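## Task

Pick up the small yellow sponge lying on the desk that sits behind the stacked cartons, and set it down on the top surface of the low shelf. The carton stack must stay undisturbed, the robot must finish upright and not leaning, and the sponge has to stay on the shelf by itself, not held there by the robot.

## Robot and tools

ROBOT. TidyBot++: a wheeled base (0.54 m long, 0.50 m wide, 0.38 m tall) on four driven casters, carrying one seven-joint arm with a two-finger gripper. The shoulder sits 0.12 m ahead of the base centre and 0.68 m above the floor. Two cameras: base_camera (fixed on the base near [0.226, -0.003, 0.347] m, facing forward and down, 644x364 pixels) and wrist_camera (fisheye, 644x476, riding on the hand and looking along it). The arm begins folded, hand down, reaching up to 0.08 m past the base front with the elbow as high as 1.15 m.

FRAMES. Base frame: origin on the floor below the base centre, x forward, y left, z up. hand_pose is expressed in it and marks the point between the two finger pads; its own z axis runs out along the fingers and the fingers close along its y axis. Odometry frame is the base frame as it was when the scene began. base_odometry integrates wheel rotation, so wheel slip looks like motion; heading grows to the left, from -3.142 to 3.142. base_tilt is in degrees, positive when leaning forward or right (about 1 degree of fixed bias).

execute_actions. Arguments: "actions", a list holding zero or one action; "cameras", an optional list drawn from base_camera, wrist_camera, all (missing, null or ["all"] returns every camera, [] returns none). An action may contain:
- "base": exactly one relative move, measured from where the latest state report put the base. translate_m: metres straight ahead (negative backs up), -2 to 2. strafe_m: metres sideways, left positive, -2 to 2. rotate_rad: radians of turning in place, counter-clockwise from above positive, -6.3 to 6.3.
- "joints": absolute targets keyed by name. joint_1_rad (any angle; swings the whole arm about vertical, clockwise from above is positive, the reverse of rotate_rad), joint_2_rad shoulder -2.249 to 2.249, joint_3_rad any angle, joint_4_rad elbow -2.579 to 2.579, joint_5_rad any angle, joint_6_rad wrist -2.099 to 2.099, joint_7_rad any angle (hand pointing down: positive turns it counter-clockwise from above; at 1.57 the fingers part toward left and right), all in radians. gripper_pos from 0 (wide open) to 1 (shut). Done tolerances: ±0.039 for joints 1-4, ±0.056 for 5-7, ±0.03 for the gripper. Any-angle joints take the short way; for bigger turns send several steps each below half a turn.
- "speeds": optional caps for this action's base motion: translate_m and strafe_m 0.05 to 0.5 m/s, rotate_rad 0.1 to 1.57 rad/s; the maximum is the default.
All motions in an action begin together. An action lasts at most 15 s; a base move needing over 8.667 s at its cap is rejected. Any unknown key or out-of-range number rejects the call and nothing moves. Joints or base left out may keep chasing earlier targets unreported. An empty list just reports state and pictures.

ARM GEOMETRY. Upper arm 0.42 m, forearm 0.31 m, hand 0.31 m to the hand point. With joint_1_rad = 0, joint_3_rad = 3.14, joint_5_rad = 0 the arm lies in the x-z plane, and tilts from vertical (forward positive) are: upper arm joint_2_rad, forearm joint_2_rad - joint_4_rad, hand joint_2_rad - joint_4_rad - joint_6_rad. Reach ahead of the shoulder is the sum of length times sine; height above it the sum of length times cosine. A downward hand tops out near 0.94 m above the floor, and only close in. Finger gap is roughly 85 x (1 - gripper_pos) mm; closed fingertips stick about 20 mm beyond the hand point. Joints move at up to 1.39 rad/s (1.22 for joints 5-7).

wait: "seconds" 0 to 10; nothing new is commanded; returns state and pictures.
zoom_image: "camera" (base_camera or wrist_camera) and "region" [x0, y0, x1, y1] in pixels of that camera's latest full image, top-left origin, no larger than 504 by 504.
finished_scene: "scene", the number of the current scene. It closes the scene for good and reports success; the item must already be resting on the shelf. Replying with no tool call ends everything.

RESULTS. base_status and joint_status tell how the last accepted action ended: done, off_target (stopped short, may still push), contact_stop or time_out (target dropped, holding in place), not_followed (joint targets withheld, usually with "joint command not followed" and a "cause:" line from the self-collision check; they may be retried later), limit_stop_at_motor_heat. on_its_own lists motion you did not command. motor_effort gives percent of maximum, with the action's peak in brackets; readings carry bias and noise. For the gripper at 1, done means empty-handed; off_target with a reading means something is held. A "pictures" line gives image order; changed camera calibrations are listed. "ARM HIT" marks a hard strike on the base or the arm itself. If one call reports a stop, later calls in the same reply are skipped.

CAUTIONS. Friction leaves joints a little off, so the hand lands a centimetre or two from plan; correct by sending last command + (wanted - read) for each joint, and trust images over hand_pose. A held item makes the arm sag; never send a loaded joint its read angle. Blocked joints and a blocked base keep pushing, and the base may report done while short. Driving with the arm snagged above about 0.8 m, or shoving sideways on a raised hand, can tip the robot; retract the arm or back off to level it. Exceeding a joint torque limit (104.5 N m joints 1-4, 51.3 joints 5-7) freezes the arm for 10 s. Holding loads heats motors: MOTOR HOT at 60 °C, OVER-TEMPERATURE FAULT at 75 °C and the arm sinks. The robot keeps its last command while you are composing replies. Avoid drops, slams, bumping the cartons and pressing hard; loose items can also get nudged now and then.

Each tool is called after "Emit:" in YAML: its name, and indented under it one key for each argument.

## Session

Emit:
execute_actions:
  actions:
    - {"joints":{"joint_6_rad":0.3}}

Emit:
execute_actions:
  actions:
    - {"joints":{"joint_1_rad":2.1}}
  cameras: ["wrist_camera"]

Emit:
execute_actions:
  actions:
    - {"joints":{"joint_1_rad":4.2}}
  cameras: ["wrist_camera"]

Scene clock: 1.50 s.
base_odometry: x=+0.000 y=+0.000 heading=+0.000 (m, m, rad; odometry frame)
base_tilt: forward=-0.3 right=+0.0 (deg)
base_status: not commanded
joint_positions: joint_1_rad=+0.017 joint_2_rad=-0.385 joint_3_rad=+3.126 joint_4_rad=-2.556 joint_5_rad=+0.028 joint_6_rad=+0.290 joint_7_rad=+1.578 gripper_pos=+0.000
joint_status: all done
motor_effort: joint_1_rad=-1(1) joint_2_rad=-5(5) joint_3_rad=+0(0) joint_4_rad=+20(21) joint_5_rad=-1(0) joint_6_rad=+7(7) joint_7_rad=+0(1) (%)
hand_pose: x=+0.5166 y=+0.0036 z=+0.7989 quat_wxyz=(+0.010, +0.808, +0.017, +0.589) (m; base frame)
pictures: base_camera, wrist_camera
camera_calibration (this result's frames):
wrist_camera: T_world_to_cam=[[-0.0264341, -0.992749, 0.117265, -0.0862775], [-0.284986, -0.104954, -0.952768, 0.974253], [0.958167, -0.0586043, -0.280145, -0.13156], [0, 0, 0, 1]] pos_world=[0.401424, 0.00888947, 0.901499]
Images, in order (width x height): base_camera 644x364, wrist_camera 644x476.

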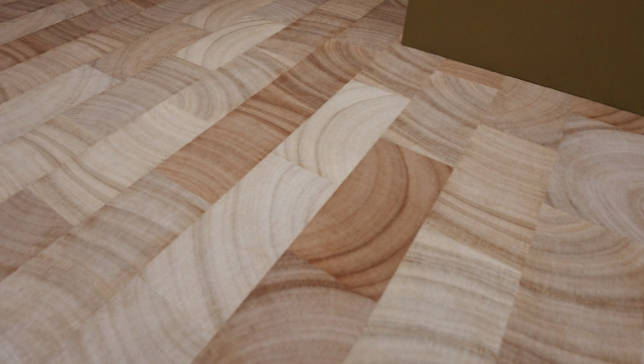

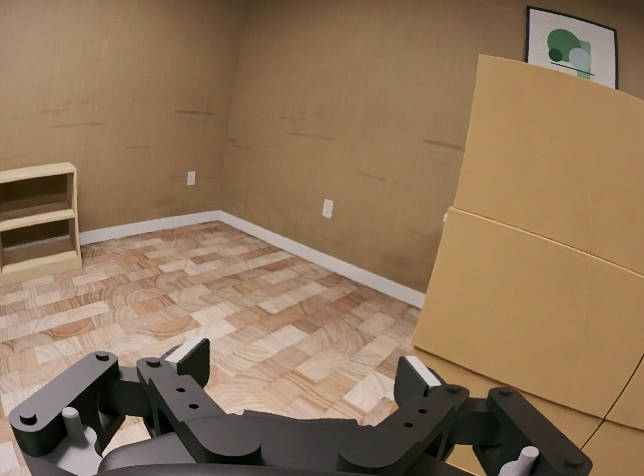

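Scene clock: 4.67 s.
base_odometry: x=+0.000 y=+0.000 heading=+0.000 (m, m, rad; odometry frame)
base_tilt: forward=-0.3 right=+0.0 (deg)
base_status: not commanded
joint_positions: joint_1_rad=+2.088 joint_2_rad=-0.385 joint_3_rad=+3.126 joint_4_rad=-2.556 joint_5_rad=+0.028 joint_6_rad=+0.290 joint_7_rad=+1.578 gripper_pos=+0.000
joint_status: all done
motor_effort: joint_1_rad=-1(1) joint_2_rad=-5(6) joint_3_rad=+0(1) joint_4_rad=+21(21) joint_5_rad=-2(1) joint_6_rad=+7(7) joint_7_rad=+0(0) (%)
hand_pose: x=-0.0687 y=-0.3506 z=+0.7989 quat_wxyz=(+0.512, +0.426, -0.686, +0.292) (m; base frame)
pictures: wrist_camera
camera_calibration (this result's frames):
wrist_camera: T_world_to_cam=[[-0.858216, 0.499715, 0.117265, 0.0127045], [0.0447225, 0.300387, -0.952768, 0.935017], [-0.511337, -0.812437, -0.280145, 0.0433106], [0, 0, 0, 1]] pos_world=[-0.00876682, -0.252028, 0.901499]
Images, in order (width x height): wrist_camera 644x476.

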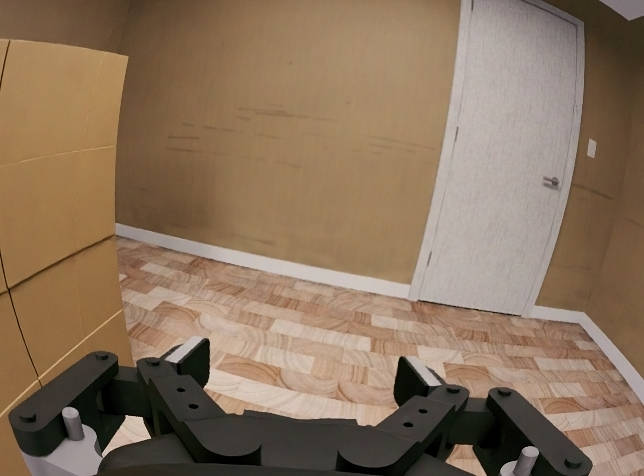

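Scene clock: 7.87 s.
base_odometry: x=+0.000 y=+0.000 heading=+0.000 (m, m, rad; odometry frame)
base_tilt: forward=-0.3 right=+0.0 (deg)
base_status: not commanded
joint_positions: joint_1_rad=+4.188 joint_2_rad=-0.385 joint_3_rad=+3.126 joint_4_rad=-2.556 joint_5_rad=+0.028 joint_6_rad=+0.290 joint_7_rad=+1.578 gripper_pos=+0.000
joint_status: all done
motor_effort: joint_1_rad=+0(2) joint_2_rad=-6(5) joint_3_rad=+0(1) joint_4_rad=+20(20) joint_5_rad=-1(1) joint_6_rad=+7(7) joint_7_rad=-1(1) (%)
hand_pose: x=-0.0888 y=+0.3390 z=+0.7989 quat_wxyz=(+0.508, -0.383, -0.711, -0.299) (m; base frame)
pictures: wrist_camera
camera_calibration (this result's frames):
wrist_camera: T_world_to_cam=[[0.86467, 0.488461, 0.117264, -0.192319], [0.236701, -0.190276, -0.952768, 0.912172], [-0.443078, 0.851587, -0.280145, 0.0351879], [0, 0, 0, 1]] pos_world=[-0.0340286, 0.237539, 0.901499]
Images, in order (width x height): wrist_camera 644x476.

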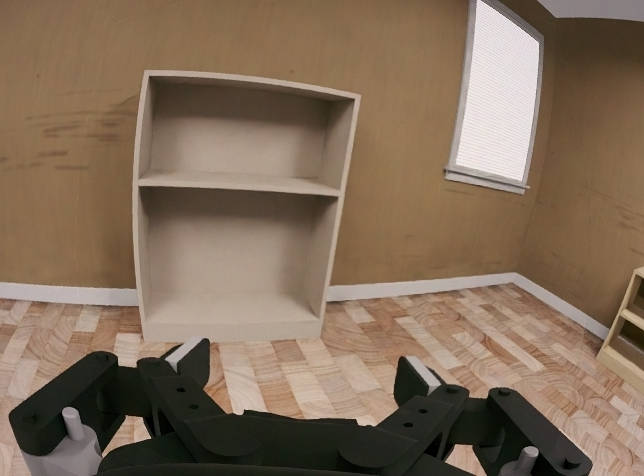

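Emit:
execute_actions:
  actions:
    - {"base":{"rotate_rad":-2.15},"joints":{"joint_1_rad":6.28,"joint_4_rad":-2.1,"joint_6_rad":-0.5}}

Emit:
execute_actions:
  actions:
    - {"base":{"translate_m":-1.05}}

Emit:
execute_actions:
  actions:
    - {"base":{"strafe_m":1.25}}

Scene clock: 24.63 s.
base_odometry: x=+0.000 y=+0.000 heading=-2.149 (m, m, rad; odometry frame)
base_tilt: forward=-0.3 right=+0.0 (deg)
base_status: done
joint_positions: joint_1_rad=+6.268 joint_2_rad=-0.385 joint_3_rad=+3.126 joint_4_rad=-2.121 joint_5_rad=+0.028 joint_6_rad=-0.469 joint_7_rad=+1.578 gripper_pos=+0.000
joint_status: all done
motor_effort: joint_1_rad=-2(2) joint_2_rad=-7(8) joint_3_rad=+0(1) joint_4_rad=+22(23) joint_5_rad=+0(1) joint_6_rad=+6(7) joint_7_rad=-1(0) (%)
hand_pose: x=+0.5216 y=+0.0100 z=+0.8355 quat_wxyz=(-0.009, -0.892, -0.026, -0.451) (m; base frame)
pictures: base_camera, wrist_camera
camera_calibration (this result's frames):
wrist_camera: T_world_to_cam=[[0.0238271, -0.991245, 0.129866, -0.120816], [-0.571754, -0.120073, -0.811591, 1.04297], [0.820079, -0.0549137, -0.56961, 0.188201], [0, 0, 0, 1]] pos_world=[0.44486, 0.0158082, 0.969355]
Images, in order (width x height): base_camera 644x364, wrist_camera 644x476.

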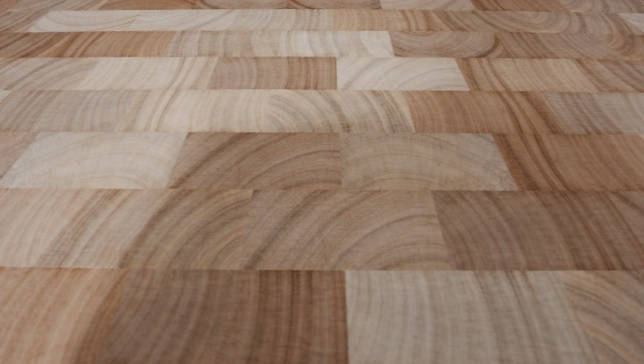

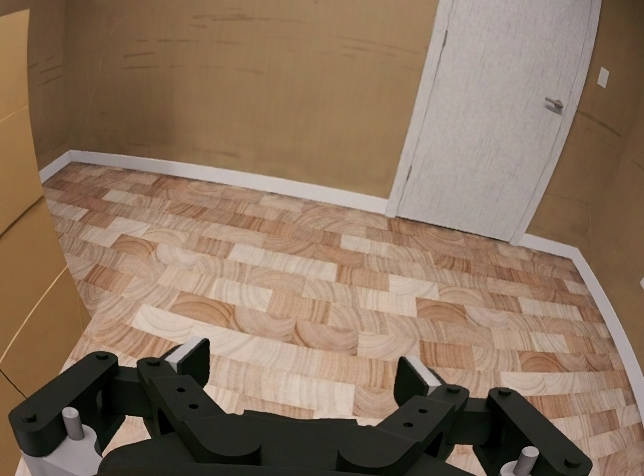

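Scene clock: 28.00 s.
base_odometry: x=+0.575 y=+0.879 heading=-2.150 (m, m, rad; odometry frame)
base_tilt: forward=-0.3 right=+0.0 (deg)
base_status: done
joint_positions: joint_1_rad=+6.269 joint_2_rad=-0.385 joint_3_rad=+3.126 joint_4_rad=-2.118 joint_5_rad=+0.028 joint_6_rad=-0.473 joint_7_rad=+1.578 gripper_pos=+0.000
joint_status: not commanded
motor_effort: joint_1_rad=-1(1) joint_2_rad=-8(11) joint_3_rad=+0(1) joint_4_rad=+23(23) joint_5_rad=-1(1) joint_6_rad=+6(6) joint_7_rad=+0(1) (%)
hand_pose: x=+0.5217 y=+0.0099 z=+0.8364 quat_wxyz=(-0.009, -0.892, -0.026, -0.451) (m; base frame)
pictures: base_camera, wrist_camera
camera_calibration (this result's frames):
wrist_camera: T_world_to_cam=[[0.0235748, -0.991249, 0.129883, -0.120917], [-0.572192, -0.119913, -0.811306, 1.04369], [0.819781, -0.0551916, -0.570011, 0.189075], [0, 0, 0, 1]] pos_world=[0.445041, 0.0157291, 0.970233]
Images, in order (width x height): base_camera 644x364, wrist_camera 644x476.

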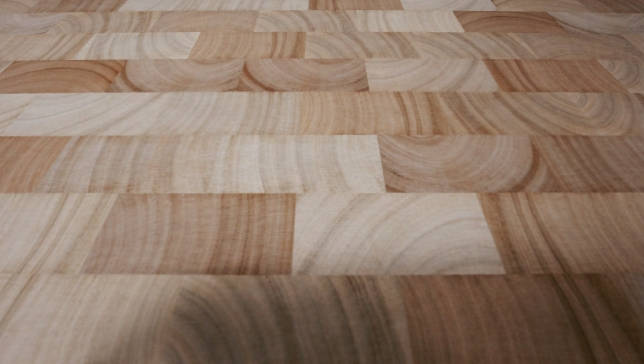

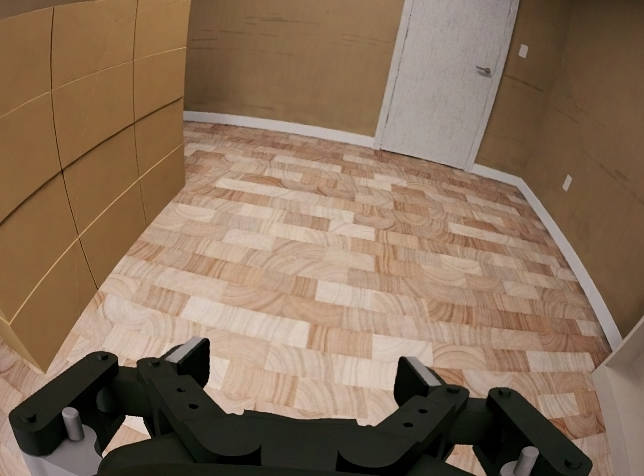

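Scene clock: 31.87 s.
base_odometry: x=+1.622 y=+0.195 heading=-2.150 (m, m, rad; odometry frame)
base_tilt: forward=-0.3 right=+0.0 (deg)
base_status: done
joint_positions: joint_1_rad=+6.270 joint_2_rad=-0.385 joint_3_rad=+3.126 joint_4_rad=-2.118 joint_5_rad=+0.028 joint_6_rad=-0.473 joint_7_rad=+1.578 gripper_pos=+0.000
joint_status: not commanded
motor_effort: joint_1_rad=-2(2) joint_2_rad=-6(8) joint_3_rad=+0(2) joint_4_rad=+23(23) joint_5_rad=-1(1) joint_6_rad=+6(6) joint_7_rad=-1(0) (%)
hand_pose: x=+0.5217 y=+0.0095 z=+0.8365 quat_wxyz=(-0.009, -0.892, -0.025, -0.451) (m; base frame)
pictures: base_camera, wrist_camera
camera_calibration (this result's frames):
wrist_camera: T_world_to_cam=[[0.0224014, -0.991278, 0.129867, -0.120773], [-0.572215, -0.119231, -0.81139, 1.04383], [0.819798, -0.0561357, -0.569895, 0.188975], [0, 0, 0, 1]] pos_world=[0.445079, 0.0153459, 0.970333]
Images, in order (width x height): base_camera 644x364, wrist_camera 644x476.

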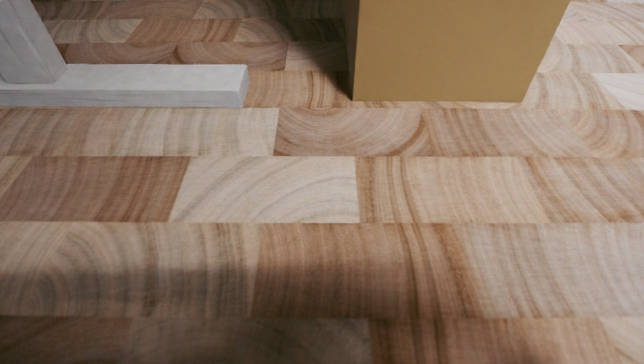

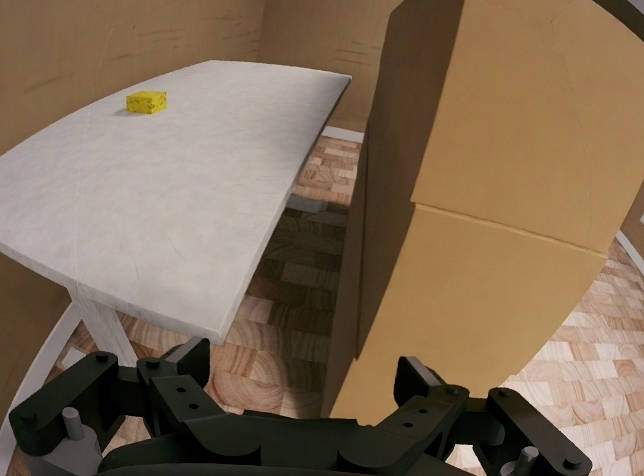

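Emit:
execute_actions:
  actions:
    - {"base":{"strafe_m":0.45},"joints":{"joint_2_rad":0.1,"joint_4_rad":-1.1,"joint_6_rad":-1.3,"joint_1_rad":6.1}}

Emit:
execute_actions:
  actions:
    - {"base":{"translate_m":0.3},"joints":{"joint_2_rad":0.5,"joint_4_rad":-0.7,"joint_6_rad":-1.5}}

Scene clock: 45.33 s.
base_odometry: x=+1.998 y=-0.051 heading=-2.150 (m, m, rad; odometry frame)
base_tilt: forward=-0.2 right=+0.0 (deg)
base_status: done
joint_positions: joint_1_rad=+6.108 joint_2_rad=+0.080 joint_3_rad=+3.126 joint_4_rad=-1.119 joint_5_rad=+0.028 joint_6_rad=-1.269 joint_7_rad=+1.578 gripper_pos=+0.000
joint_status: all done
motor_effort: joint_1_rad=-1(4) joint_2_rad=-23(23) joint_3_rad=+0(2) joint_4_rad=+21(23) joint_5_rad=-1(0) joint_6_rad=+4(6) joint_7_rad=-1(0) (%)
hand_pose: x=+0.6314 y=+0.0915 z=+0.9721 quat_wxyz=(+0.017, -0.939, -0.093, -0.330) (m; base frame)
pictures: base_camera, wrist_camera
camera_calibration (this result's frames):
wrist_camera: T_world_to_cam=[[0.193831, -0.973608, 0.120487, -0.160256], [-0.738999, -0.22568, -0.634783, 1.16974], [0.645221, 0.034001, -0.763239, 0.470833], [0, 0, 0, 1]] pos_world=[0.591706, 0.0919516, 1.1212]
Images, in order (width x height): base_camera 644x364, wrist_camera 644x476.

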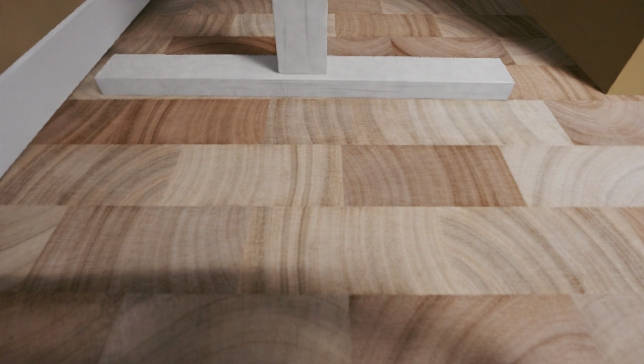

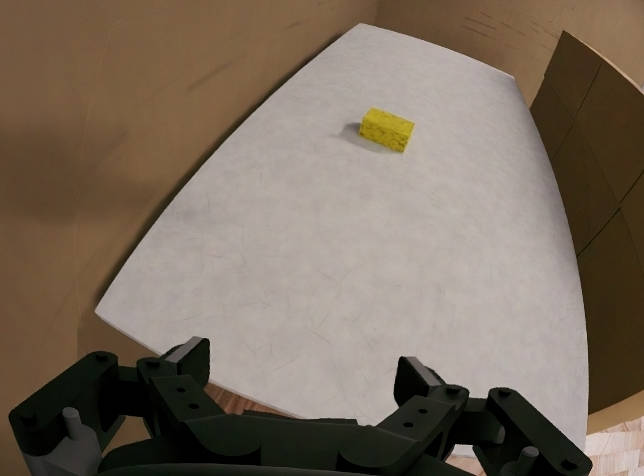

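Scene clock: 47.17 s.
base_odometry: x=+1.834 y=-0.303 heading=-2.149 (m, m, rad; odometry frame)
base_tilt: forward=-0.2 right=+0.0 (deg)
base_status: done
joint_positions: joint_1_rad=+6.108 joint_2_rad=+0.515 joint_3_rad=+3.126 joint_4_rad=-0.720 joint_5_rad=+0.028 joint_6_rad=-1.469 joint_7_rad=+1.578 gripper_pos=+0.000
joint_status: all done
motor_effort: joint_1_rad=-1(0) joint_2_rad=-37(43) joint_3_rad=-1(1) joint_4_rad=+20(21) joint_5_rad=+0(1) joint_6_rad=+3(5) joint_7_rad=-1(1) (%)
hand_pose: x=+0.7453 y=+0.1108 z=+0.8697 quat_wxyz=(+0.010, -0.972, -0.093, -0.217) (m; base frame)
pictures: base_camera, wrist_camera
camera_calibration (this result's frames):
wrist_camera: T_world_to_cam=[[0.21454, -0.970719, 0.108061, -0.156174], [-0.865787, -0.240217, -0.438986, 1.11909], [0.45209, 0.000621955, -0.891972, 0.578213], [0, 0, 0, 1]] pos_world=[0.740998, 0.116865, 1.02389]
Images, in order (width x height): base_camera 644x364, wrist_camera 644x476.

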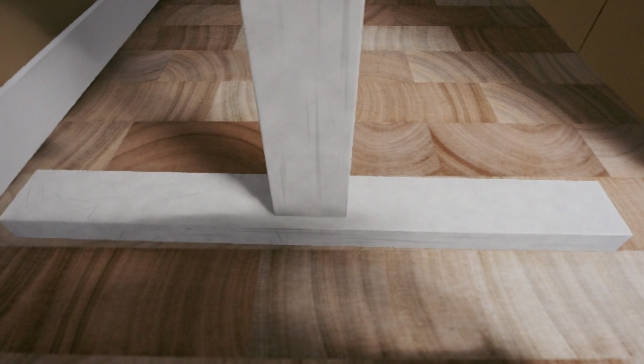

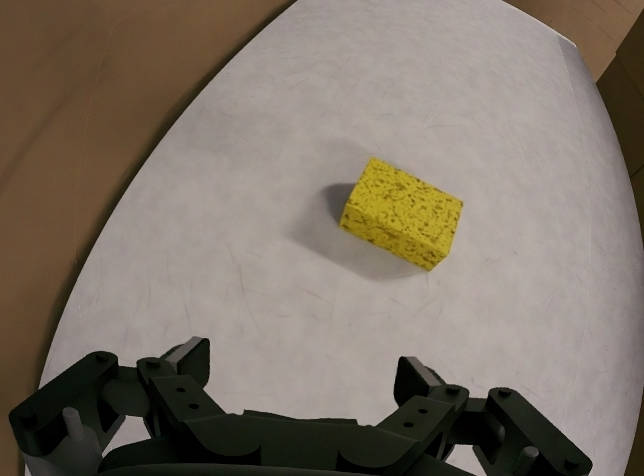

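Emit:
execute_actions:
  actions:
    - {"base":{"translate_m":0.06},"joints":{"joint_1_rad":6.215,"joint_2_rad":0.66,"joint_4_rad":-0.65,"joint_6_rad":-0.97,"gripper_pos":0.5,"joint_7_rad":1.4}}
  cameras: ["wrist_camera"]

Emit:
execute_actions:
  actions:
    - {"joints":{"joint_2_rad":0.76}}
  cameras: ["wrist_camera"]

Scene clock: 83.93 s.
base_odometry: x=+1.802 y=-0.353 heading=-2.149 (m, m, rad; odometry frame)
base_tilt: forward=-0.2 right=+0.0 (deg)
base_status: done
joint_positions: joint_1_rad=+6.217 joint_2_rad=+0.666 joint_3_rad=+3.126 joint_4_rad=-0.664 joint_5_rad=+0.028 joint_6_rad=-0.991 joint_7_rad=+1.426 gripper_pos=+0.500
joint_status: all done
motor_effort: joint_1_rad=-1(4) joint_2_rad=-44(50) joint_3_rad=-1(2) joint_4_rad=+22(25) joint_5_rad=-1(0) joint_6_rad=+6(6) joint_7_rad=+0(0) (%)
hand_pose: x=+0.9101 y=+0.0546 z=+0.8751 quat_wxyz=(+0.035, -0.917, +0.030, -0.397) (m; base frame)
pictures: wrist_camera
camera_calibration (this result's frames):
wrist_camera: T_world_to_cam=[[-0.0298273, -0.999549, 0.00360268, 0.0687564], [-0.66861, 0.0172723, -0.743413, 1.32354], [0.743015, -0.0245828, -0.668823, 0.0498355], [0, 0, 0, 1]] pos_world=[0.849956, 0.0470898, 1.01702]
Images, in order (width x height): wrist_camera 644x476.

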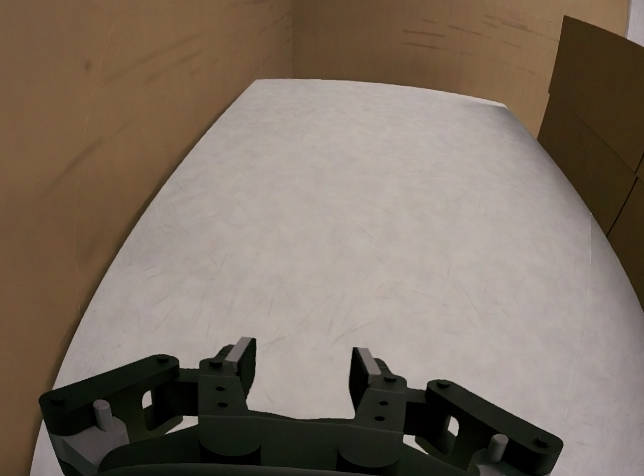

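Scene clock: 85.00 s.
base_odometry: x=+1.802 y=-0.353 heading=-2.149 (m, m, rad; odometry frame)
base_tilt: forward=-0.2 right=+0.0 (deg)
base_status: not commanded
joint_positions: joint_1_rad=+6.217 joint_2_rad=+0.756 joint_3_rad=+3.126 joint_4_rad=-0.662 joint_5_rad=+0.028 joint_6_rad=-0.991 joint_7_rad=+1.426 gripper_pos=+0.500
joint_status: all done
motor_effort: joint_1_rad=-1(1) joint_2_rad=-47(51) joint_3_rad=-1(1) joint_4_rad=+22(23) joint_5_rad=-1(1) joint_6_rad=+5(5) joint_7_rad=+0(1) (%)
hand_pose: x=+0.9247 y=+0.0556 z=+0.8046 quat_wxyz=(+0.031, -0.933, +0.030, -0.357) (m; base frame)
pictures: wrist_camera
camera_calibration (this result's frames):
wrist_camera: T_world_to_cam=[[-0.0291809, -0.999503, 0.0119113, 0.0631214], [-0.730568, 0.0131932, -0.682712, 1.2896], [0.682216, -0.0286242, -0.73059, 0.0980485], [0, 0, 0, 1]] pos_world=[0.877093, 0.0488827, 0.951307]
Images, in order (width x height): wrist_camera 644x476.

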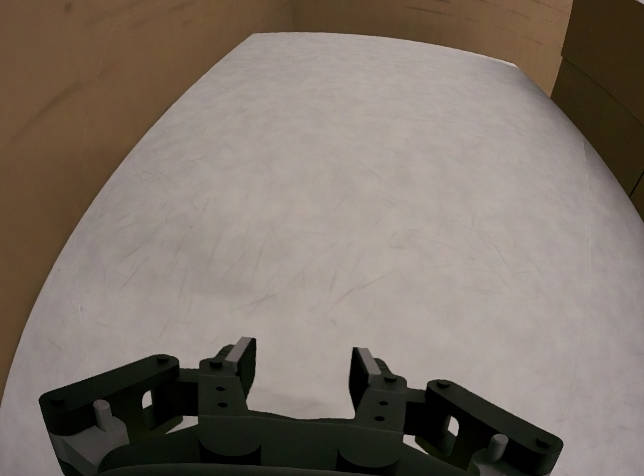

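Curl the wrist to lower, then drag.

Emit:
execute_actions:
  actions:
    - {"joints":{"joint_6_rad":-1.13}}
  cameras: []

Emit:
execute_actions:
  actions:
    - {"base":{"translate_m":-0.26},"speeds":{"translate_m":0.12}}
  cameras: ["wrist_camera"]

Emit:
execute_actions:
  actions:
    - {"joints":{"joint_2_rad":0.45}}
  cameras: []

Emit:
execute_actions:
  actions:
    - {"base":{"translate_m":0.2},"joints":{"joint_2_rad":0.38,"joint_4_rad":-0.73,"joint_6_rad":-2.03,"gripper_pos":0,"joint_7_rad":1.57}}
  cameras: ["wrist_camera"]

Scene clock: 102.20 s.
base_odometry: x=+1.802 y=-0.353 heading=-2.149 (m, m, rad; odometry frame)
base_tilt: forward=-0.2 right=+0.0 (deg)
base_status: not commanded
joint_positions: joint_1_rad=+6.217 joint_2_rad=+0.756 joint_3_rad=+3.126 joint_4_rad=-0.661 joint_5_rad=+0.028 joint_6_rad=-1.112 joint_7_rad=+1.426 gripper_pos=+0.500
joint_status: all done
motor_effort: joint_1_rad=-1(2) joint_2_rad=-46(47) joint_3_rad=-1(1) joint_4_rad=+21(23) joint_5_rad=-1(1) joint_6_rad=+4(5) joint_7_rad=-1(1) (%)
hand_pose: x=+0.8953 y=+0.0530 z=+0.7814 quat_wxyz=(+0.025, -0.953, +0.031, -0.300) (m; base frame)
pictures: none
No camera images: the call's "cameras" was empty. Leave "cameras" out to get every camera's image.

Scene clock: 104.93 s.
base_odometry: x=+1.944 y=-0.135 heading=-2.148 (m, m, rad; odometry frame)
base_tilt: forward=-0.3 right=+0.0 (deg)
base_status: done
joint_positions: joint_1_rad=+6.217 joint_2_rad=+0.757 joint_3_rad=+3.126 joint_4_rad=-0.661 joint_5_rad=+0.028 joint_6_rad=-1.112 joint_7_rad=+1.426 gripper_pos=+0.500
joint_status: not commanded
motor_effort: joint_1_rad=-1(3) joint_2_rad=-47(49) joint_3_rad=-1(1) joint_4_rad=+21(22) joint_5_rad=-1(1) joint_6_rad=+4(5) joint_7_rad=-1(1) (%)
hand_pose: x=+0.8953 y=+0.0531 z=+0.7811 quat_wxyz=(+0.025, -0.953, +0.031, -0.300) (m; base frame)
pictures: wrist_camera
camera_calibration (this result's frames):
wrist_camera: T_world_to_cam=[[-0.0290019, -0.999282, 0.0243903, 0.0500933], [-0.807764, 0.00905667, -0.589437, 1.24855], [0.588793, -0.0367963, -0.807446, 0.244905], [0, 0, 0, 1]] pos_world=[0.86579, 0.0477612, 0.932468]
Images, in order (width x height): wrist_camera 644x476.

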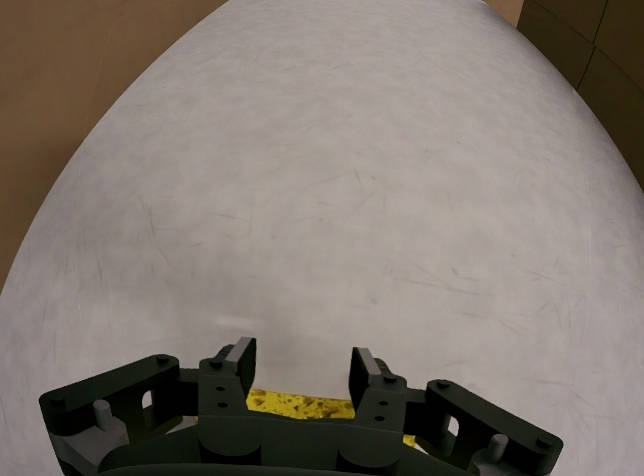

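Scene clock: 106.63 s.
base_odometry: x=+1.944 y=-0.135 heading=-2.148 (m, m, rad; odometry frame)
base_tilt: forward=-0.3 right=+0.0 (deg)
base_status: not commanded
joint_positions: joint_1_rad=+6.217 joint_2_rad=+0.441 joint_3_rad=+3.126 joint_4_rad=-0.654 joint_5_rad=+0.028 joint_6_rad=-1.112 joint_7_rad=+1.426 gripper_pos=+0.500
joint_status: all done
motor_effort: joint_1_rad=-1(1) joint_2_rad=-36(49) joint_3_rad=-1(1) joint_4_rad=+21(23) joint_5_rad=-1(1) joint_6_rad=+6(6) joint_7_rad=+0(0) (%)
hand_pose: x=+0.8267 y=+0.0485 z=+1.0209 quat_wxyz=(+0.040, -0.893, +0.030, -0.448) (m; base frame)
pictures: none
No camera images: the call's "cameras" was empty. Leave "cameras" out to get every camera's image.

Scene clock: 108.47 s.
base_odometry: x=+1.835 y=-0.303 heading=-2.148 (m, m, rad; odometry frame)
base_tilt: forward=-0.3 right=+0.0 (deg)
base_status: done
joint_positions: joint_1_rad=+6.216 joint_2_rad=+0.400 joint_3_rad=+3.126 joint_4_rad=-0.716 joint_5_rad=+0.028 joint_6_rad=-2.018 joint_7_rad=+1.545 gripper_pos=+0.000
joint_status: all done
motor_effort: joint_1_rad=-1(2) joint_2_rad=-30(37) joint_3_rad=-1(2) joint_4_rad=+17(21) joint_5_rad=-1(0) joint_6_rad=+0(6) joint_7_rad=-1(1) (%)
hand_pose: x=+0.5665 y=+0.0286 z=+0.8961 quat_wxyz=(-0.009, -1.000, -0.021, -0.004) (m; base frame)
pictures: wrist_camera
camera_calibration (this result's frames):
wrist_camera: T_world_to_cam=[[0.106771, -0.990701, 0.0843319, -0.11759], [-0.993687, -0.10926, -0.0254644, 0.654337], [0.0344417, -0.0810807, -0.996112, 1.0148], [0, 0, 0, 1]] pos_world=[0.62781, 0.0372772, 1.03743]
Images, in order (width x height): wrist_camera 644x476.

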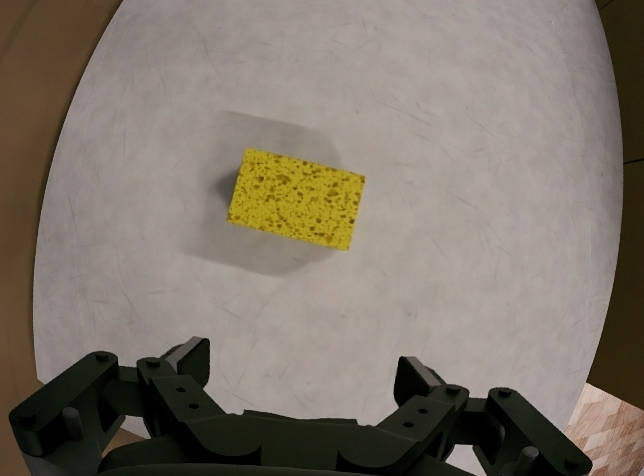

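Emit:
execute_actions:
  actions:
    - {"base":{"translate_m":0.085},"joints":{"joint_1_rad":6.17,"joint_7_rad":-0.21,"joint_2_rad":0.35,"joint_4_rad":-0.93,"joint_6_rad":-1.84}}
  cameras: ["wrist_camera"]

Emit:
execute_actions:
  actions:
    - {"joints":{"joint_2_rad":0.33,"joint_4_rad":-1.1,"joint_6_rad":-1.68}}
  cameras: ["wrist_camera"]

Scene clock: 122.50 s.
base_odometry: x=+1.788 y=-0.375 heading=-2.148 (m, m, rad; odometry frame)
base_tilt: forward=-0.3 right=+0.0 (deg)
base_status: done
joint_positions: joint_1_rad=+6.184 joint_2_rad=+0.374 joint_3_rad=+3.126 joint_4_rad=-0.912 joint_5_rad=+0.028 joint_6_rad=-1.870 joint_7_rad=-0.203 gripper_pos=+0.000
joint_status: all done
motor_effort: joint_1_rad=-1(1) joint_2_rad=-31(34) joint_3_rad=+0(1) joint_4_rad=+18(17) joint_5_rad=-1(0) joint_6_rad=-1(1) joint_7_rad=+0(1) (%)
hand_pose: x=+0.5678 y=+0.0434 z=+0.8505 quat_wxyz=(-0.012, -0.672, +0.740, -0.004) (m; base frame)
pictures: wrist_camera
camera_calibration (this result's frames):
wrist_camera: T_world_to_cam=[[-0.996516, 0.033063, 0.0765623, 0.489395], [0.0298782, 0.998655, -0.0423756, 0.0411799], [-0.0778604, -0.0399405, -0.996164, 1.03257], [0, 0, 0, 1]] pos_world=[0.566856, -0.016064, 0.992887]
Images, in order (width x height): wrist_camera 644x476.

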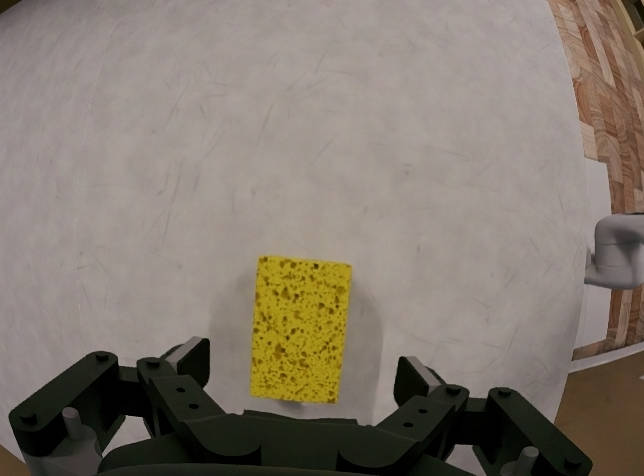

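Scene clock: 123.60 s.
base_odometry: x=+1.788 y=-0.375 heading=-2.148 (m, m, rad; odometry frame)
base_tilt: forward=-0.3 right=+0.0 (deg)
base_status: not commanded
joint_positions: joint_1_rad=+6.184 joint_2_rad=+0.354 joint_3_rad=+3.126 joint_4_rad=-1.084 joint_5_rad=+0.028 joint_6_rad=-1.709 joint_7_rad=-0.203 gripper_pos=+0.000
joint_status: all done
motor_effort: joint_1_rad=-1(1) joint_2_rad=-29(31) joint_3_rad=-1(1) joint_4_rad=+18(19) joint_5_rad=-1(1) joint_6_rad=-1(1) joint_7_rad=-1(0) (%)
hand_pose: x=+0.5725 y=+0.0440 z=+0.8071 quat_wxyz=(-0.009, -0.674, +0.739, -0.008) (m; base frame)
pictures: wrist_camera
camera_calibration (this result's frames):
wrist_camera: T_world_to_cam=[[-0.997336, 0.0286184, 0.0670985, 0.505718], [0.0258161, 0.998773, -0.0422656, 0.0408543], [-0.0682258, -0.0404207, -0.996851, 0.984823], [0, 0, 0, 1]] pos_world=[0.570506, -0.0154698, 0.949516]
Images, in order (width x height): wrist_camera 644x476.

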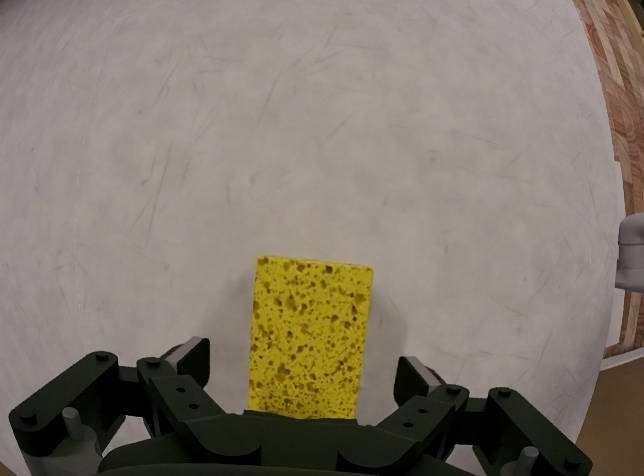

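Emit:
execute_actions:
  actions:
    - {"joints":{"joint_4_rad":-1.235,"joint_6_rad":-1.55}}
  cameras: ["wrist_camera"]

Emit:
execute_actions:
  actions:
    - {"joints":{"gripper_pos":1}}
  cameras: []

Emit:
execute_actions:
  actions:
    - {"joints":{"joint_4_rad":-0.95,"joint_6_rad":-1.8}}
  cameras: []

Emit:
execute_actions:
  actions:
    - {"base":{"translate_m":-0.5},"joints":{"joint_1_rad":6.28,"joint_2_rad":-0.1,"joint_4_rad":-1.5,"joint_6_rad":-1.3,"joint_7_rad":1.57}}
  cameras: ["wrist_camera"]

Emit:
execute_actions:
  actions:
    - {"base":{"strafe_m":-0.9}}
  cameras: []

Emit:
execute_actions:
  actions:
    - {"base":{"rotate_rad":-3.17}}

Scene clock: 138.77 s.
base_odometry: x=+1.788 y=-0.375 heading=-2.148 (m, m, rad; odometry frame)
base_tilt: forward=-0.3 right=+0.0 (deg)
base_status: not commanded
joint_positions: joint_1_rad=+6.184 joint_2_rad=+0.349 joint_3_rad=+3.126 joint_4_rad=-1.220 joint_5_rad=+0.028 joint_6_rad=-1.580 joint_7_rad=-0.203 gripper_pos=+0.000
joint_status: all done
motor_effort: joint_1_rad=-1(1) joint_2_rad=-30(31) joint_3_rad=-1(0) joint_4_rad=+18(19) joint_5_rad=-1(1) joint_6_rad=+0(0) joint_7_rad=-1(1) (%)
hand_pose: x=+0.5729 y=+0.0442 z=+0.7667 quat_wxyz=(-0.009, -0.675, +0.738, -0.007) (m; base frame)
pictures: wrist_camera
camera_calibration (this result's frames):
wrist_camera: T_world_to_cam=[[-0.997344, 0.0249888, 0.0684099, 0.507955], [0.0220924, 0.998841, -0.0427722, 0.0414575], [-0.0693994, -0.0411473, -0.99674, 0.945247], [0, 0, 0, 1]] pos_world=[0.57129, -0.0152083, 0.909189]
Images, in order (width x height): wrist_camera 644x476.

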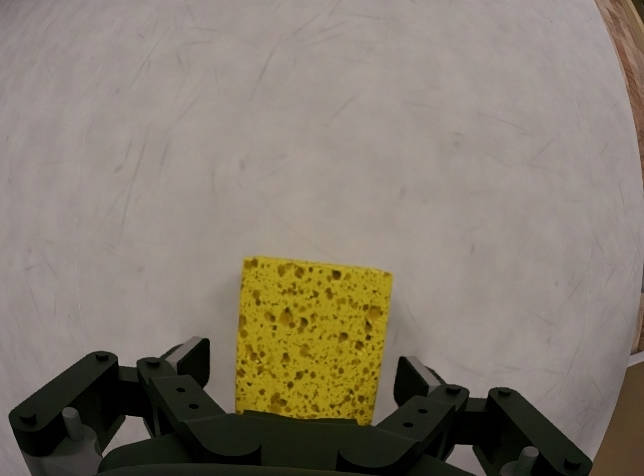

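Scene clock: 139.87 s.
base_odometry: x=+1.788 y=-0.375 heading=-2.148 (m, m, rad; odometry frame)
base_tilt: forward=-0.3 right=+0.0 (deg)
base_status: not commanded
joint_positions: joint_1_rad=+6.184 joint_2_rad=+0.338 joint_3_rad=+3.126 joint_4_rad=-1.223 joint_5_rad=+0.028 joint_6_rad=-1.579 joint_7_rad=-0.203 gripper_pos=+0.416
joint_status: gripper_pos off_target (ended at +0.416, target +1.000)
motor_effort: joint_1_rad=-1(1) joint_2_rad=-30(31) joint_3_rad=-1(1) joint_4_rad=+18(19) joint_5_rad=-1(0) joint_6_rad=+0(1) joint_7_rad=+0(0) (%)
hand_pose: x=+0.5710 y=+0.0440 z=+0.7705 quat_wxyz=(-0.006, -0.675, +0.738, -0.010) (m; base frame)
pictures: none
No camera images: the call's "cameras" was empty. Leave "cameras" out to get every camera's image.

Scene clock: 141.23 s.
base_odometry: x=+1.788 y=-0.375 heading=-2.148 (m, m, rad; odometry frame)
base_tilt: forward=-0.3 right=+0.0 (deg)
base_status: not commanded
joint_positions: joint_1_rad=+6.184 joint_2_rad=+0.338 joint_3_rad=+3.126 joint_4_rad=-0.968 joint_5_rad=+0.028 joint_6_rad=-1.771 joint_7_rad=-0.203 gripper_pos=+0.416
joint_status: all done
motor_effort: joint_1_rad=-2(1) joint_2_rad=-30(32) joint_3_rad=-1(1) joint_4_rad=+18(19) joint_5_rad=-1(0) joint_6_rad=+0(0) joint_7_rad=+0(1) (%)
hand_pose: x=+0.5799 y=+0.0448 z=+0.8507 quat_wxyz=(+0.020, -0.672, +0.739, -0.028) (m; base frame)
pictures: none
No camera images: the call's "cameras" was empty. Leave "cameras" out to get every camera's image.

Scene clock: 143.67 s.
base_odometry: x=+2.061 y=+0.045 heading=-2.147 (m, m, rad; odometry frame)
base_tilt: forward=-0.3 right=+0.0 (deg)
base_status: done
joint_positions: joint_1_rad=+6.266 joint_2_rad=-0.098 joint_3_rad=+3.126 joint_4_rad=-1.482 joint_5_rad=+0.028 joint_6_rad=-1.331 joint_7_rad=+1.550 gripper_pos=+0.416
joint_status: all done
motor_effort: joint_1_rad=-1(3) joint_2_rad=-17(35) joint_3_rad=+0(2) joint_4_rad=+21(21) joint_5_rad=+0(0) joint_6_rad=+3(4) joint_7_rad=+0(0) (%)
hand_pose: x=+0.5154 y=+0.0063 z=+0.8756 quat_wxyz=(-0.009, -0.977, -0.007, -0.212) (m; base frame)
pictures: wrist_camera
camera_calibration (this result's frames):
wrist_camera: T_world_to_cam=[[0.0410398, -0.993462, 0.106529, -0.118058], [-0.899377, -0.083175, -0.429188, 0.905282], [0.435242, -0.078196, -0.896911, 0.70098], [0, 0, 0, 1]] pos_world=[0.513939, 0.0128246, 1.02983]
Images, in order (width x height): wrist_camera 644x476.

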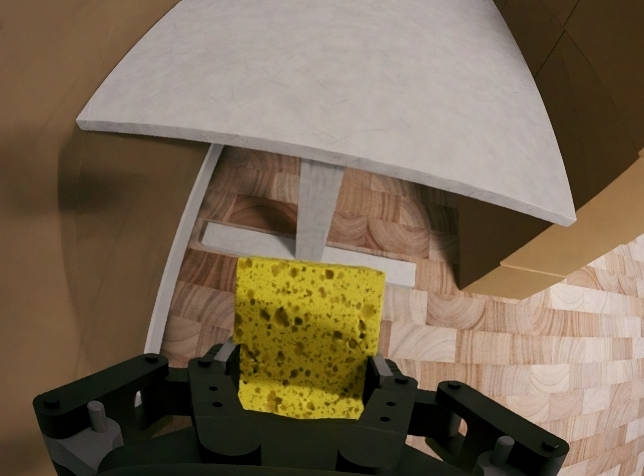

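Scene clock: 146.83 s.
base_odometry: x=+1.306 y=+0.536 heading=-2.147 (m, m, rad; odometry frame)
base_tilt: forward=-0.3 right=+0.0 (deg)
base_status: done
joint_positions: joint_1_rad=+6.273 joint_2_rad=-0.098 joint_3_rad=+3.126 joint_4_rad=-1.482 joint_5_rad=+0.028 joint_6_rad=-1.330 joint_7_rad=+1.550 gripper_pos=+0.416
joint_status: not commanded
motor_effort: joint_1_rad=-2(2) joint_2_rad=-16(16) joint_3_rad=+0(3) joint_4_rad=+21(21) joint_5_rad=-1(0) joint_6_rad=+3(3) joint_7_rad=+0(0) (%)
hand_pose: x=+0.5156 y=+0.0035 z=+0.8756 quat_wxyz=(-0.010, -0.977, -0.003, -0.212) (m; base frame)
pictures: none
No camera images: the call's "cameras" was empty. Leave "cameras" out to get every camera's image.

Scene clock: 150.13 s.
base_odometry: x=+1.306 y=+0.536 heading=+0.967 (m, m, rad; odometry frame)
base_tilt: forward=-0.3 right=+0.0 (deg)
base_status: done
joint_positions: joint_1_rad=+6.276 joint_2_rad=-0.098 joint_3_rad=+3.126 joint_4_rad=-1.482 joint_5_rad=+0.028 joint_6_rad=-1.326 joint_7_rad=+1.550 gripper_pos=+0.416
joint_status: not commanded
motor_effort: joint_1_rad=-1(0) joint_2_rad=-16(19) joint_3_rad=+0(2) joint_4_rad=+20(21) joint_5_rad=-1(0) joint_6_rad=+3(3) joint_7_rad=-1(0) (%)
hand_pose: x=+0.5169 y=+0.0024 z=+0.8762 quat_wxyz=(-0.010, -0.977, -0.002, -0.214) (m; base frame)
pictures: base_camera, wrist_camera
camera_calibration (this result's frames):
wrist_camera: T_world_to_cam=[[0.0308925, -0.993821, 0.106612, -0.116821], [-0.897904, -0.0744522, -0.43385, 0.909869], [0.439107, -0.0823246, -0.894655, 0.696513], [0, 0, 0, 1]] pos_world=[0.51474, 0.00898264, 1.03034]
Images, in order (width x height): base_camera 644x364, wrist_camera 644x476.

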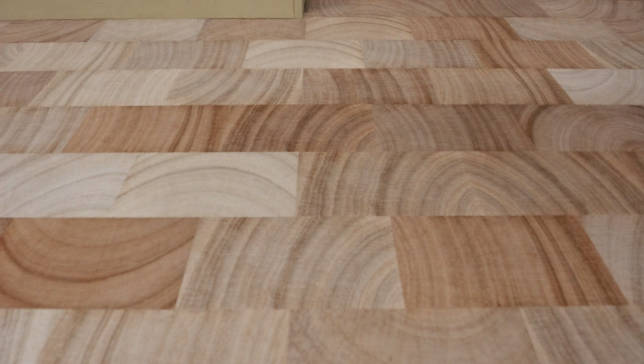

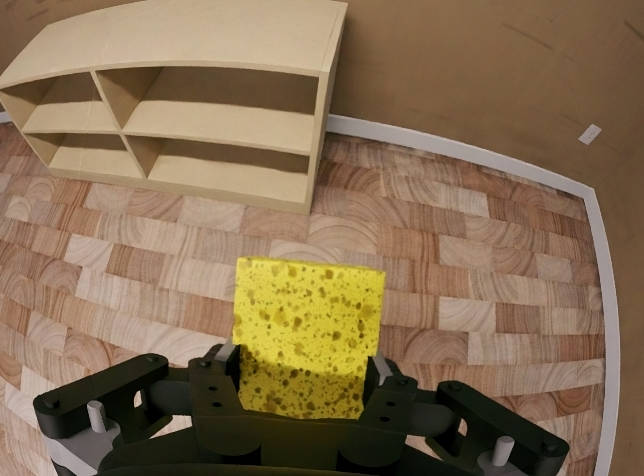

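Emit:
execute_actions:
  actions:
    - {"base":{"strafe_m":0.3}}
  cameras: []

Emit:
execute_actions:
  actions:
    - {"base":{"translate_m":0.66},"joints":{"joint_2_rad":0.34,"joint_4_rad":-1.4,"joint_6_rad":-1.42,"joint_7_rad":0.0}}

Emit:
execute_actions:
  actions:
    - {"joints":{"joint_4_rad":-1.54,"joint_6_rad":-1.26}}
  cameras: ["wrist_camera"]

Scene clock: 160.50 s.
base_odometry: x=+1.059 y=+0.707 heading=+0.966 (m, m, rad; odometry frame)
base_tilt: forward=-0.3 right=+0.0 (deg)
base_status: done
joint_positions: joint_1_rad=+6.276 joint_2_rad=-0.098 joint_3_rad=+3.125 joint_4_rad=-1.482 joint_5_rad=+0.028 joint_6_rad=-1.326 joint_7_rad=+1.550 gripper_pos=+0.416
joint_status: not commanded
motor_effort: joint_1_rad=-1(1) joint_2_rad=-15(17) joint_3_rad=+1(2) joint_4_rad=+20(21) joint_5_rad=+0(1) joint_6_rad=+3(3) joint_7_rad=-1(0) (%)
hand_pose: x=+0.5169 y=+0.0023 z=+0.8762 quat_wxyz=(-0.010, -0.977, -0.002, -0.214) (m; base frame)
pictures: none
No camera images: the call's "cameras" was empty. Leave "cameras" out to get every camera's image.

Scene clock: 163.10 s.
base_odometry: x=+1.434 y=+1.250 heading=+0.966 (m, m, rad; odometry frame)
base_tilt: forward=-0.2 right=+0.0 (deg)
base_status: done
joint_positions: joint_1_rad=+6.276 joint_2_rad=+0.343 joint_3_rad=+3.125 joint_4_rad=-1.417 joint_5_rad=+0.028 joint_6_rad=-1.389 joint_7_rad=+0.018 gripper_pos=+0.416
joint_status: all done
motor_effort: joint_1_rad=-1(2) joint_2_rad=-28(34) joint_3_rad=+0(1) joint_4_rad=+17(21) joint_5_rad=-1(1) joint_6_rad=+0(4) joint_7_rad=-1(2) (%)
hand_pose: x=+0.5668 y=+0.0025 z=+0.7080 quat_wxyz=(-0.010, -0.723, +0.691, -0.005) (m; base frame)
pictures: base_camera, wrist_camera
camera_calibration (this result's frames):
wrist_camera: T_world_to_cam=[[-0.991374, -0.108326, 0.0737773, 0.500143], [-0.111534, 0.992921, -0.0408373, 0.155107], [-0.0688314, -0.0487137, -0.996438, 0.88403], [0, 0, 0, 1]] pos_world=[0.573977, -0.0567666, 0.850316]
Images, in order (width x height): base_camera 644x364, wrist_camera 644x476.

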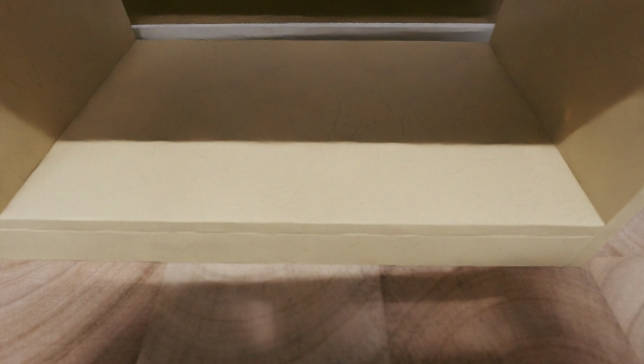

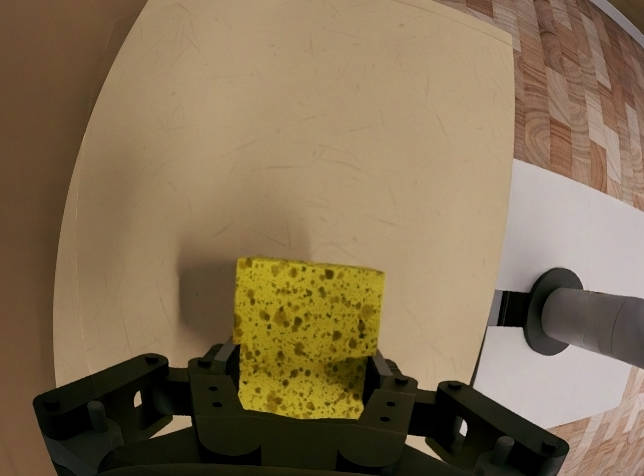

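Scene clock: 164.13 s.
base_odometry: x=+1.434 y=+1.250 heading=+0.966 (m, m, rad; odometry frame)
base_tilt: forward=-0.2 right=+0.0 (deg)
base_status: not commanded
joint_positions: joint_1_rad=+6.276 joint_2_rad=+0.343 joint_3_rad=+3.125 joint_4_rad=-1.526 joint_5_rad=+0.028 joint_6_rad=-1.289 joint_7_rad=+0.018 gripper_pos=+0.416
joint_status: all done
motor_effort: joint_1_rad=-2(1) joint_2_rad=-29(30) joint_3_rad=-1(0) joint_4_rad=+17(19) joint_5_rad=-1(1) joint_6_rad=-1(0) joint_7_rad=+0(1) (%)
hand_pose: x=+0.5555 y=+0.0026 z=+0.6746 quat_wxyz=(-0.013, -0.724, +0.690, -0.002) (m; base frame)
pictures: wrist_camera
camera_calibration (this result's frames):
wrist_camera: T_world_to_cam=[[-0.990309, -0.111112, 0.0833247, 0.484399], [-0.114677, 0.992626, -0.0392823, 0.153051], [-0.0783456, -0.0484571, -0.995748, 0.854849], [0, 0, 0, 1]] pos_world=[0.56423, -0.0566762, 0.816864]
Images, in order (width x height): wrist_camera 644x476.

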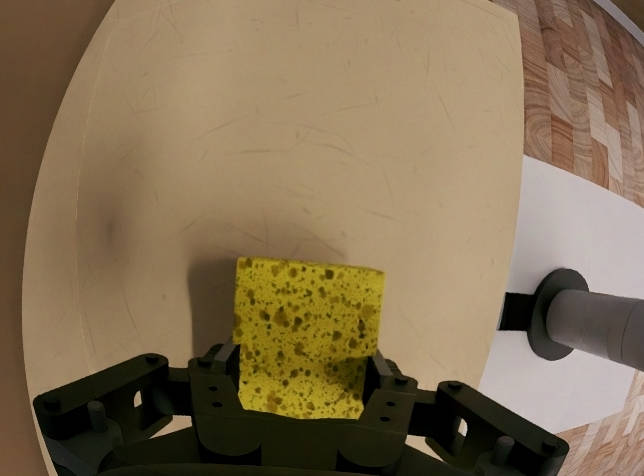

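Emit:
execute_actions:
  actions:
    - {"joints":{"joint_4_rad":-1.595,"joint_6_rad":-1.19}}
  cameras: []

Scene clock: 174.70 s.
base_odometry: x=+1.434 y=+1.250 heading=+0.966 (m, m, rad; odometry frame)
base_tilt: forward=-0.3 right=+0.0 (deg)
base_status: not commanded
joint_positions: joint_1_rad=+6.276 joint_2_rad=+0.342 joint_3_rad=+3.125 joint_4_rad=-1.581 joint_5_rad=+0.028 joint_6_rad=-1.219 joint_7_rad=+0.018 gripper_pos=+0.416
joint_status: all done
motor_effort: joint_1_rad=-1(1) joint_2_rad=-29(30) joint_3_rad=+0(1) joint_4_rad=+17(17) joint_5_rad=-1(0) joint_6_rad=-1(1) joint_7_rad=-1(0) (%)
hand_pose: x=+0.5550 y=+0.0029 z=+0.6587 quat_wxyz=(-0.007, -0.724, +0.689, -0.007) (m; base frame)
pictures: none
No camera images: the call's "cameras" was empty. Leave "cameras" out to get every camera's image.

Emit:
execute_actions:
  actions:
    - {"joints":{"joint_4_rad":-1.64,"joint_6_rad":-1.145}}
  cameras: []

Scene clock: 179.63 s.
base_odometry: x=+1.434 y=+1.250 heading=+0.966 (m, m, rad; odometry frame)
base_tilt: forward=-0.2 right=+0.0 (deg)
base_status: not commanded
joint_positions: joint_1_rad=+6.276 joint_2_rad=+0.324 joint_3_rad=+3.125 joint_4_rad=-1.607 joint_5_rad=+0.028 joint_6_rad=-1.188 joint_7_rad=+0.018 gripper_pos=+0.416
joint_status: all done
motor_effort: joint_1_rad=-2(2) joint_2_rad=-23(28) joint_3_rad=-2(2) joint_4_rad=+14(17) joint_5_rad=-2(2) joint_6_rad=+1(2) joint_7_rad=+0(0) (%)
hand_pose: x=+0.5542 y=+0.0030 z=+0.6588 quat_wxyz=(+0.001, -0.725, +0.689, -0.016) (m; base frame)
pictures: none
No camera images: the call's "cameras" was empty. Leave "cameras" out to get every camera's image.

Emit:
execute_actions:
  actions:
    - {"joints":{"gripper_pos":0,"joint_4_rad":-1.59}}
  cameras: []

Emit:
execute_actions:
  actions:
    - {"joints":{"joint_4_rad":-1.36,"joint_6_rad":-1.44}}
  cameras: ["wrist_camera"]

Emit:
finished_scene:
  scene: 2

Scene clock: 188.00 s.
base_odometry: x=+1.434 y=+1.250 heading=+0.966 (m, m, rad; odometry frame)
base_tilt: forward=-0.2 right=+0.0 (deg)
base_status: not commanded
joint_positions: joint_1_rad=+6.276 joint_2_rad=+0.330 joint_3_rad=+3.125 joint_4_rad=-1.599 joint_5_rad=+0.028 joint_6_rad=-1.176 joint_7_rad=+0.018 gripper_pos=+0.000
joint_status: all done
motor_effort: joint_1_rad=-1(2) joint_2_rad=-28(30) joint_3_rad=-1(2) joint_4_rad=+17(17) joint_5_rad=+0(2) joint_6_rad=+0(2) joint_7_rad=+0(1) (%)
hand_pose: x=+0.5609 y=+0.0032 z=+0.6587 quat_wxyz=(+0.006, -0.725, +0.689, -0.020) (m; base frame)
pictures: none
No camera images: the call's "cameras" was empty. Leave "cameras" out to get every camera's image.

Scene clock: 189.27 s.
base_odometry: x=+1.434 y=+1.250 heading=+0.966 (m, m, rad; odometry frame)
base_tilt: forward=-0.3 right=+0.0 (deg)
base_status: not commanded
joint_positions: joint_1_rad=+6.276 joint_2_rad=+0.330 joint_3_rad=+3.125 joint_4_rad=-1.377 joint_5_rad=+0.028 joint_6_rad=-1.411 joint_7_rad=+0.018 gripper_pos=+0.000
joint_status: all done
motor_effort: joint_1_rad=-1(1) joint_2_rad=-29(30) joint_3_rad=-1(1) joint_4_rad=+18(19) joint_5_rad=+0(0) joint_6_rad=+0(0) joint_7_rad=-1(0) (%)
hand_pose: x=+0.5739 y=+0.0025 z=+0.7261 quat_wxyz=(+0.000, -0.723, +0.691, -0.016) (m; base frame)
pictures: wrist_camera
camera_calibration (this result's frames):
wrist_camera: T_world_to_cam=[[-0.993224, -0.107636, 0.0438194, 0.528594], [-0.109546, 0.993016, -0.0438024, 0.157582], [-0.0387986, -0.0483058, -0.998079, 0.886512], [0, 0, 0, 1]] pos_world=[0.576671, -0.056762, 0.868548]
Images, in order (width x height): wrist_camera 644x476.

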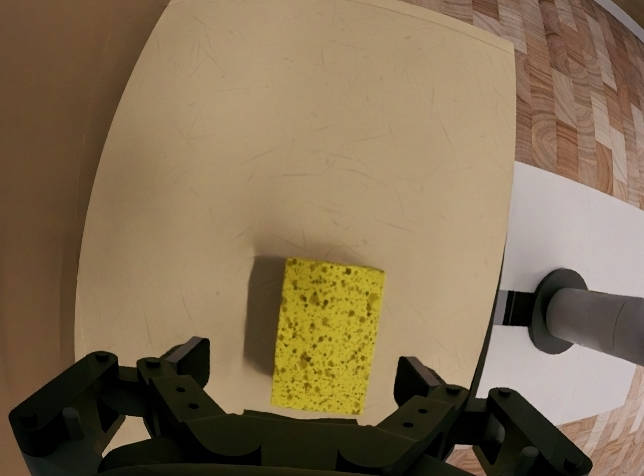

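The scene is finished: the task was done.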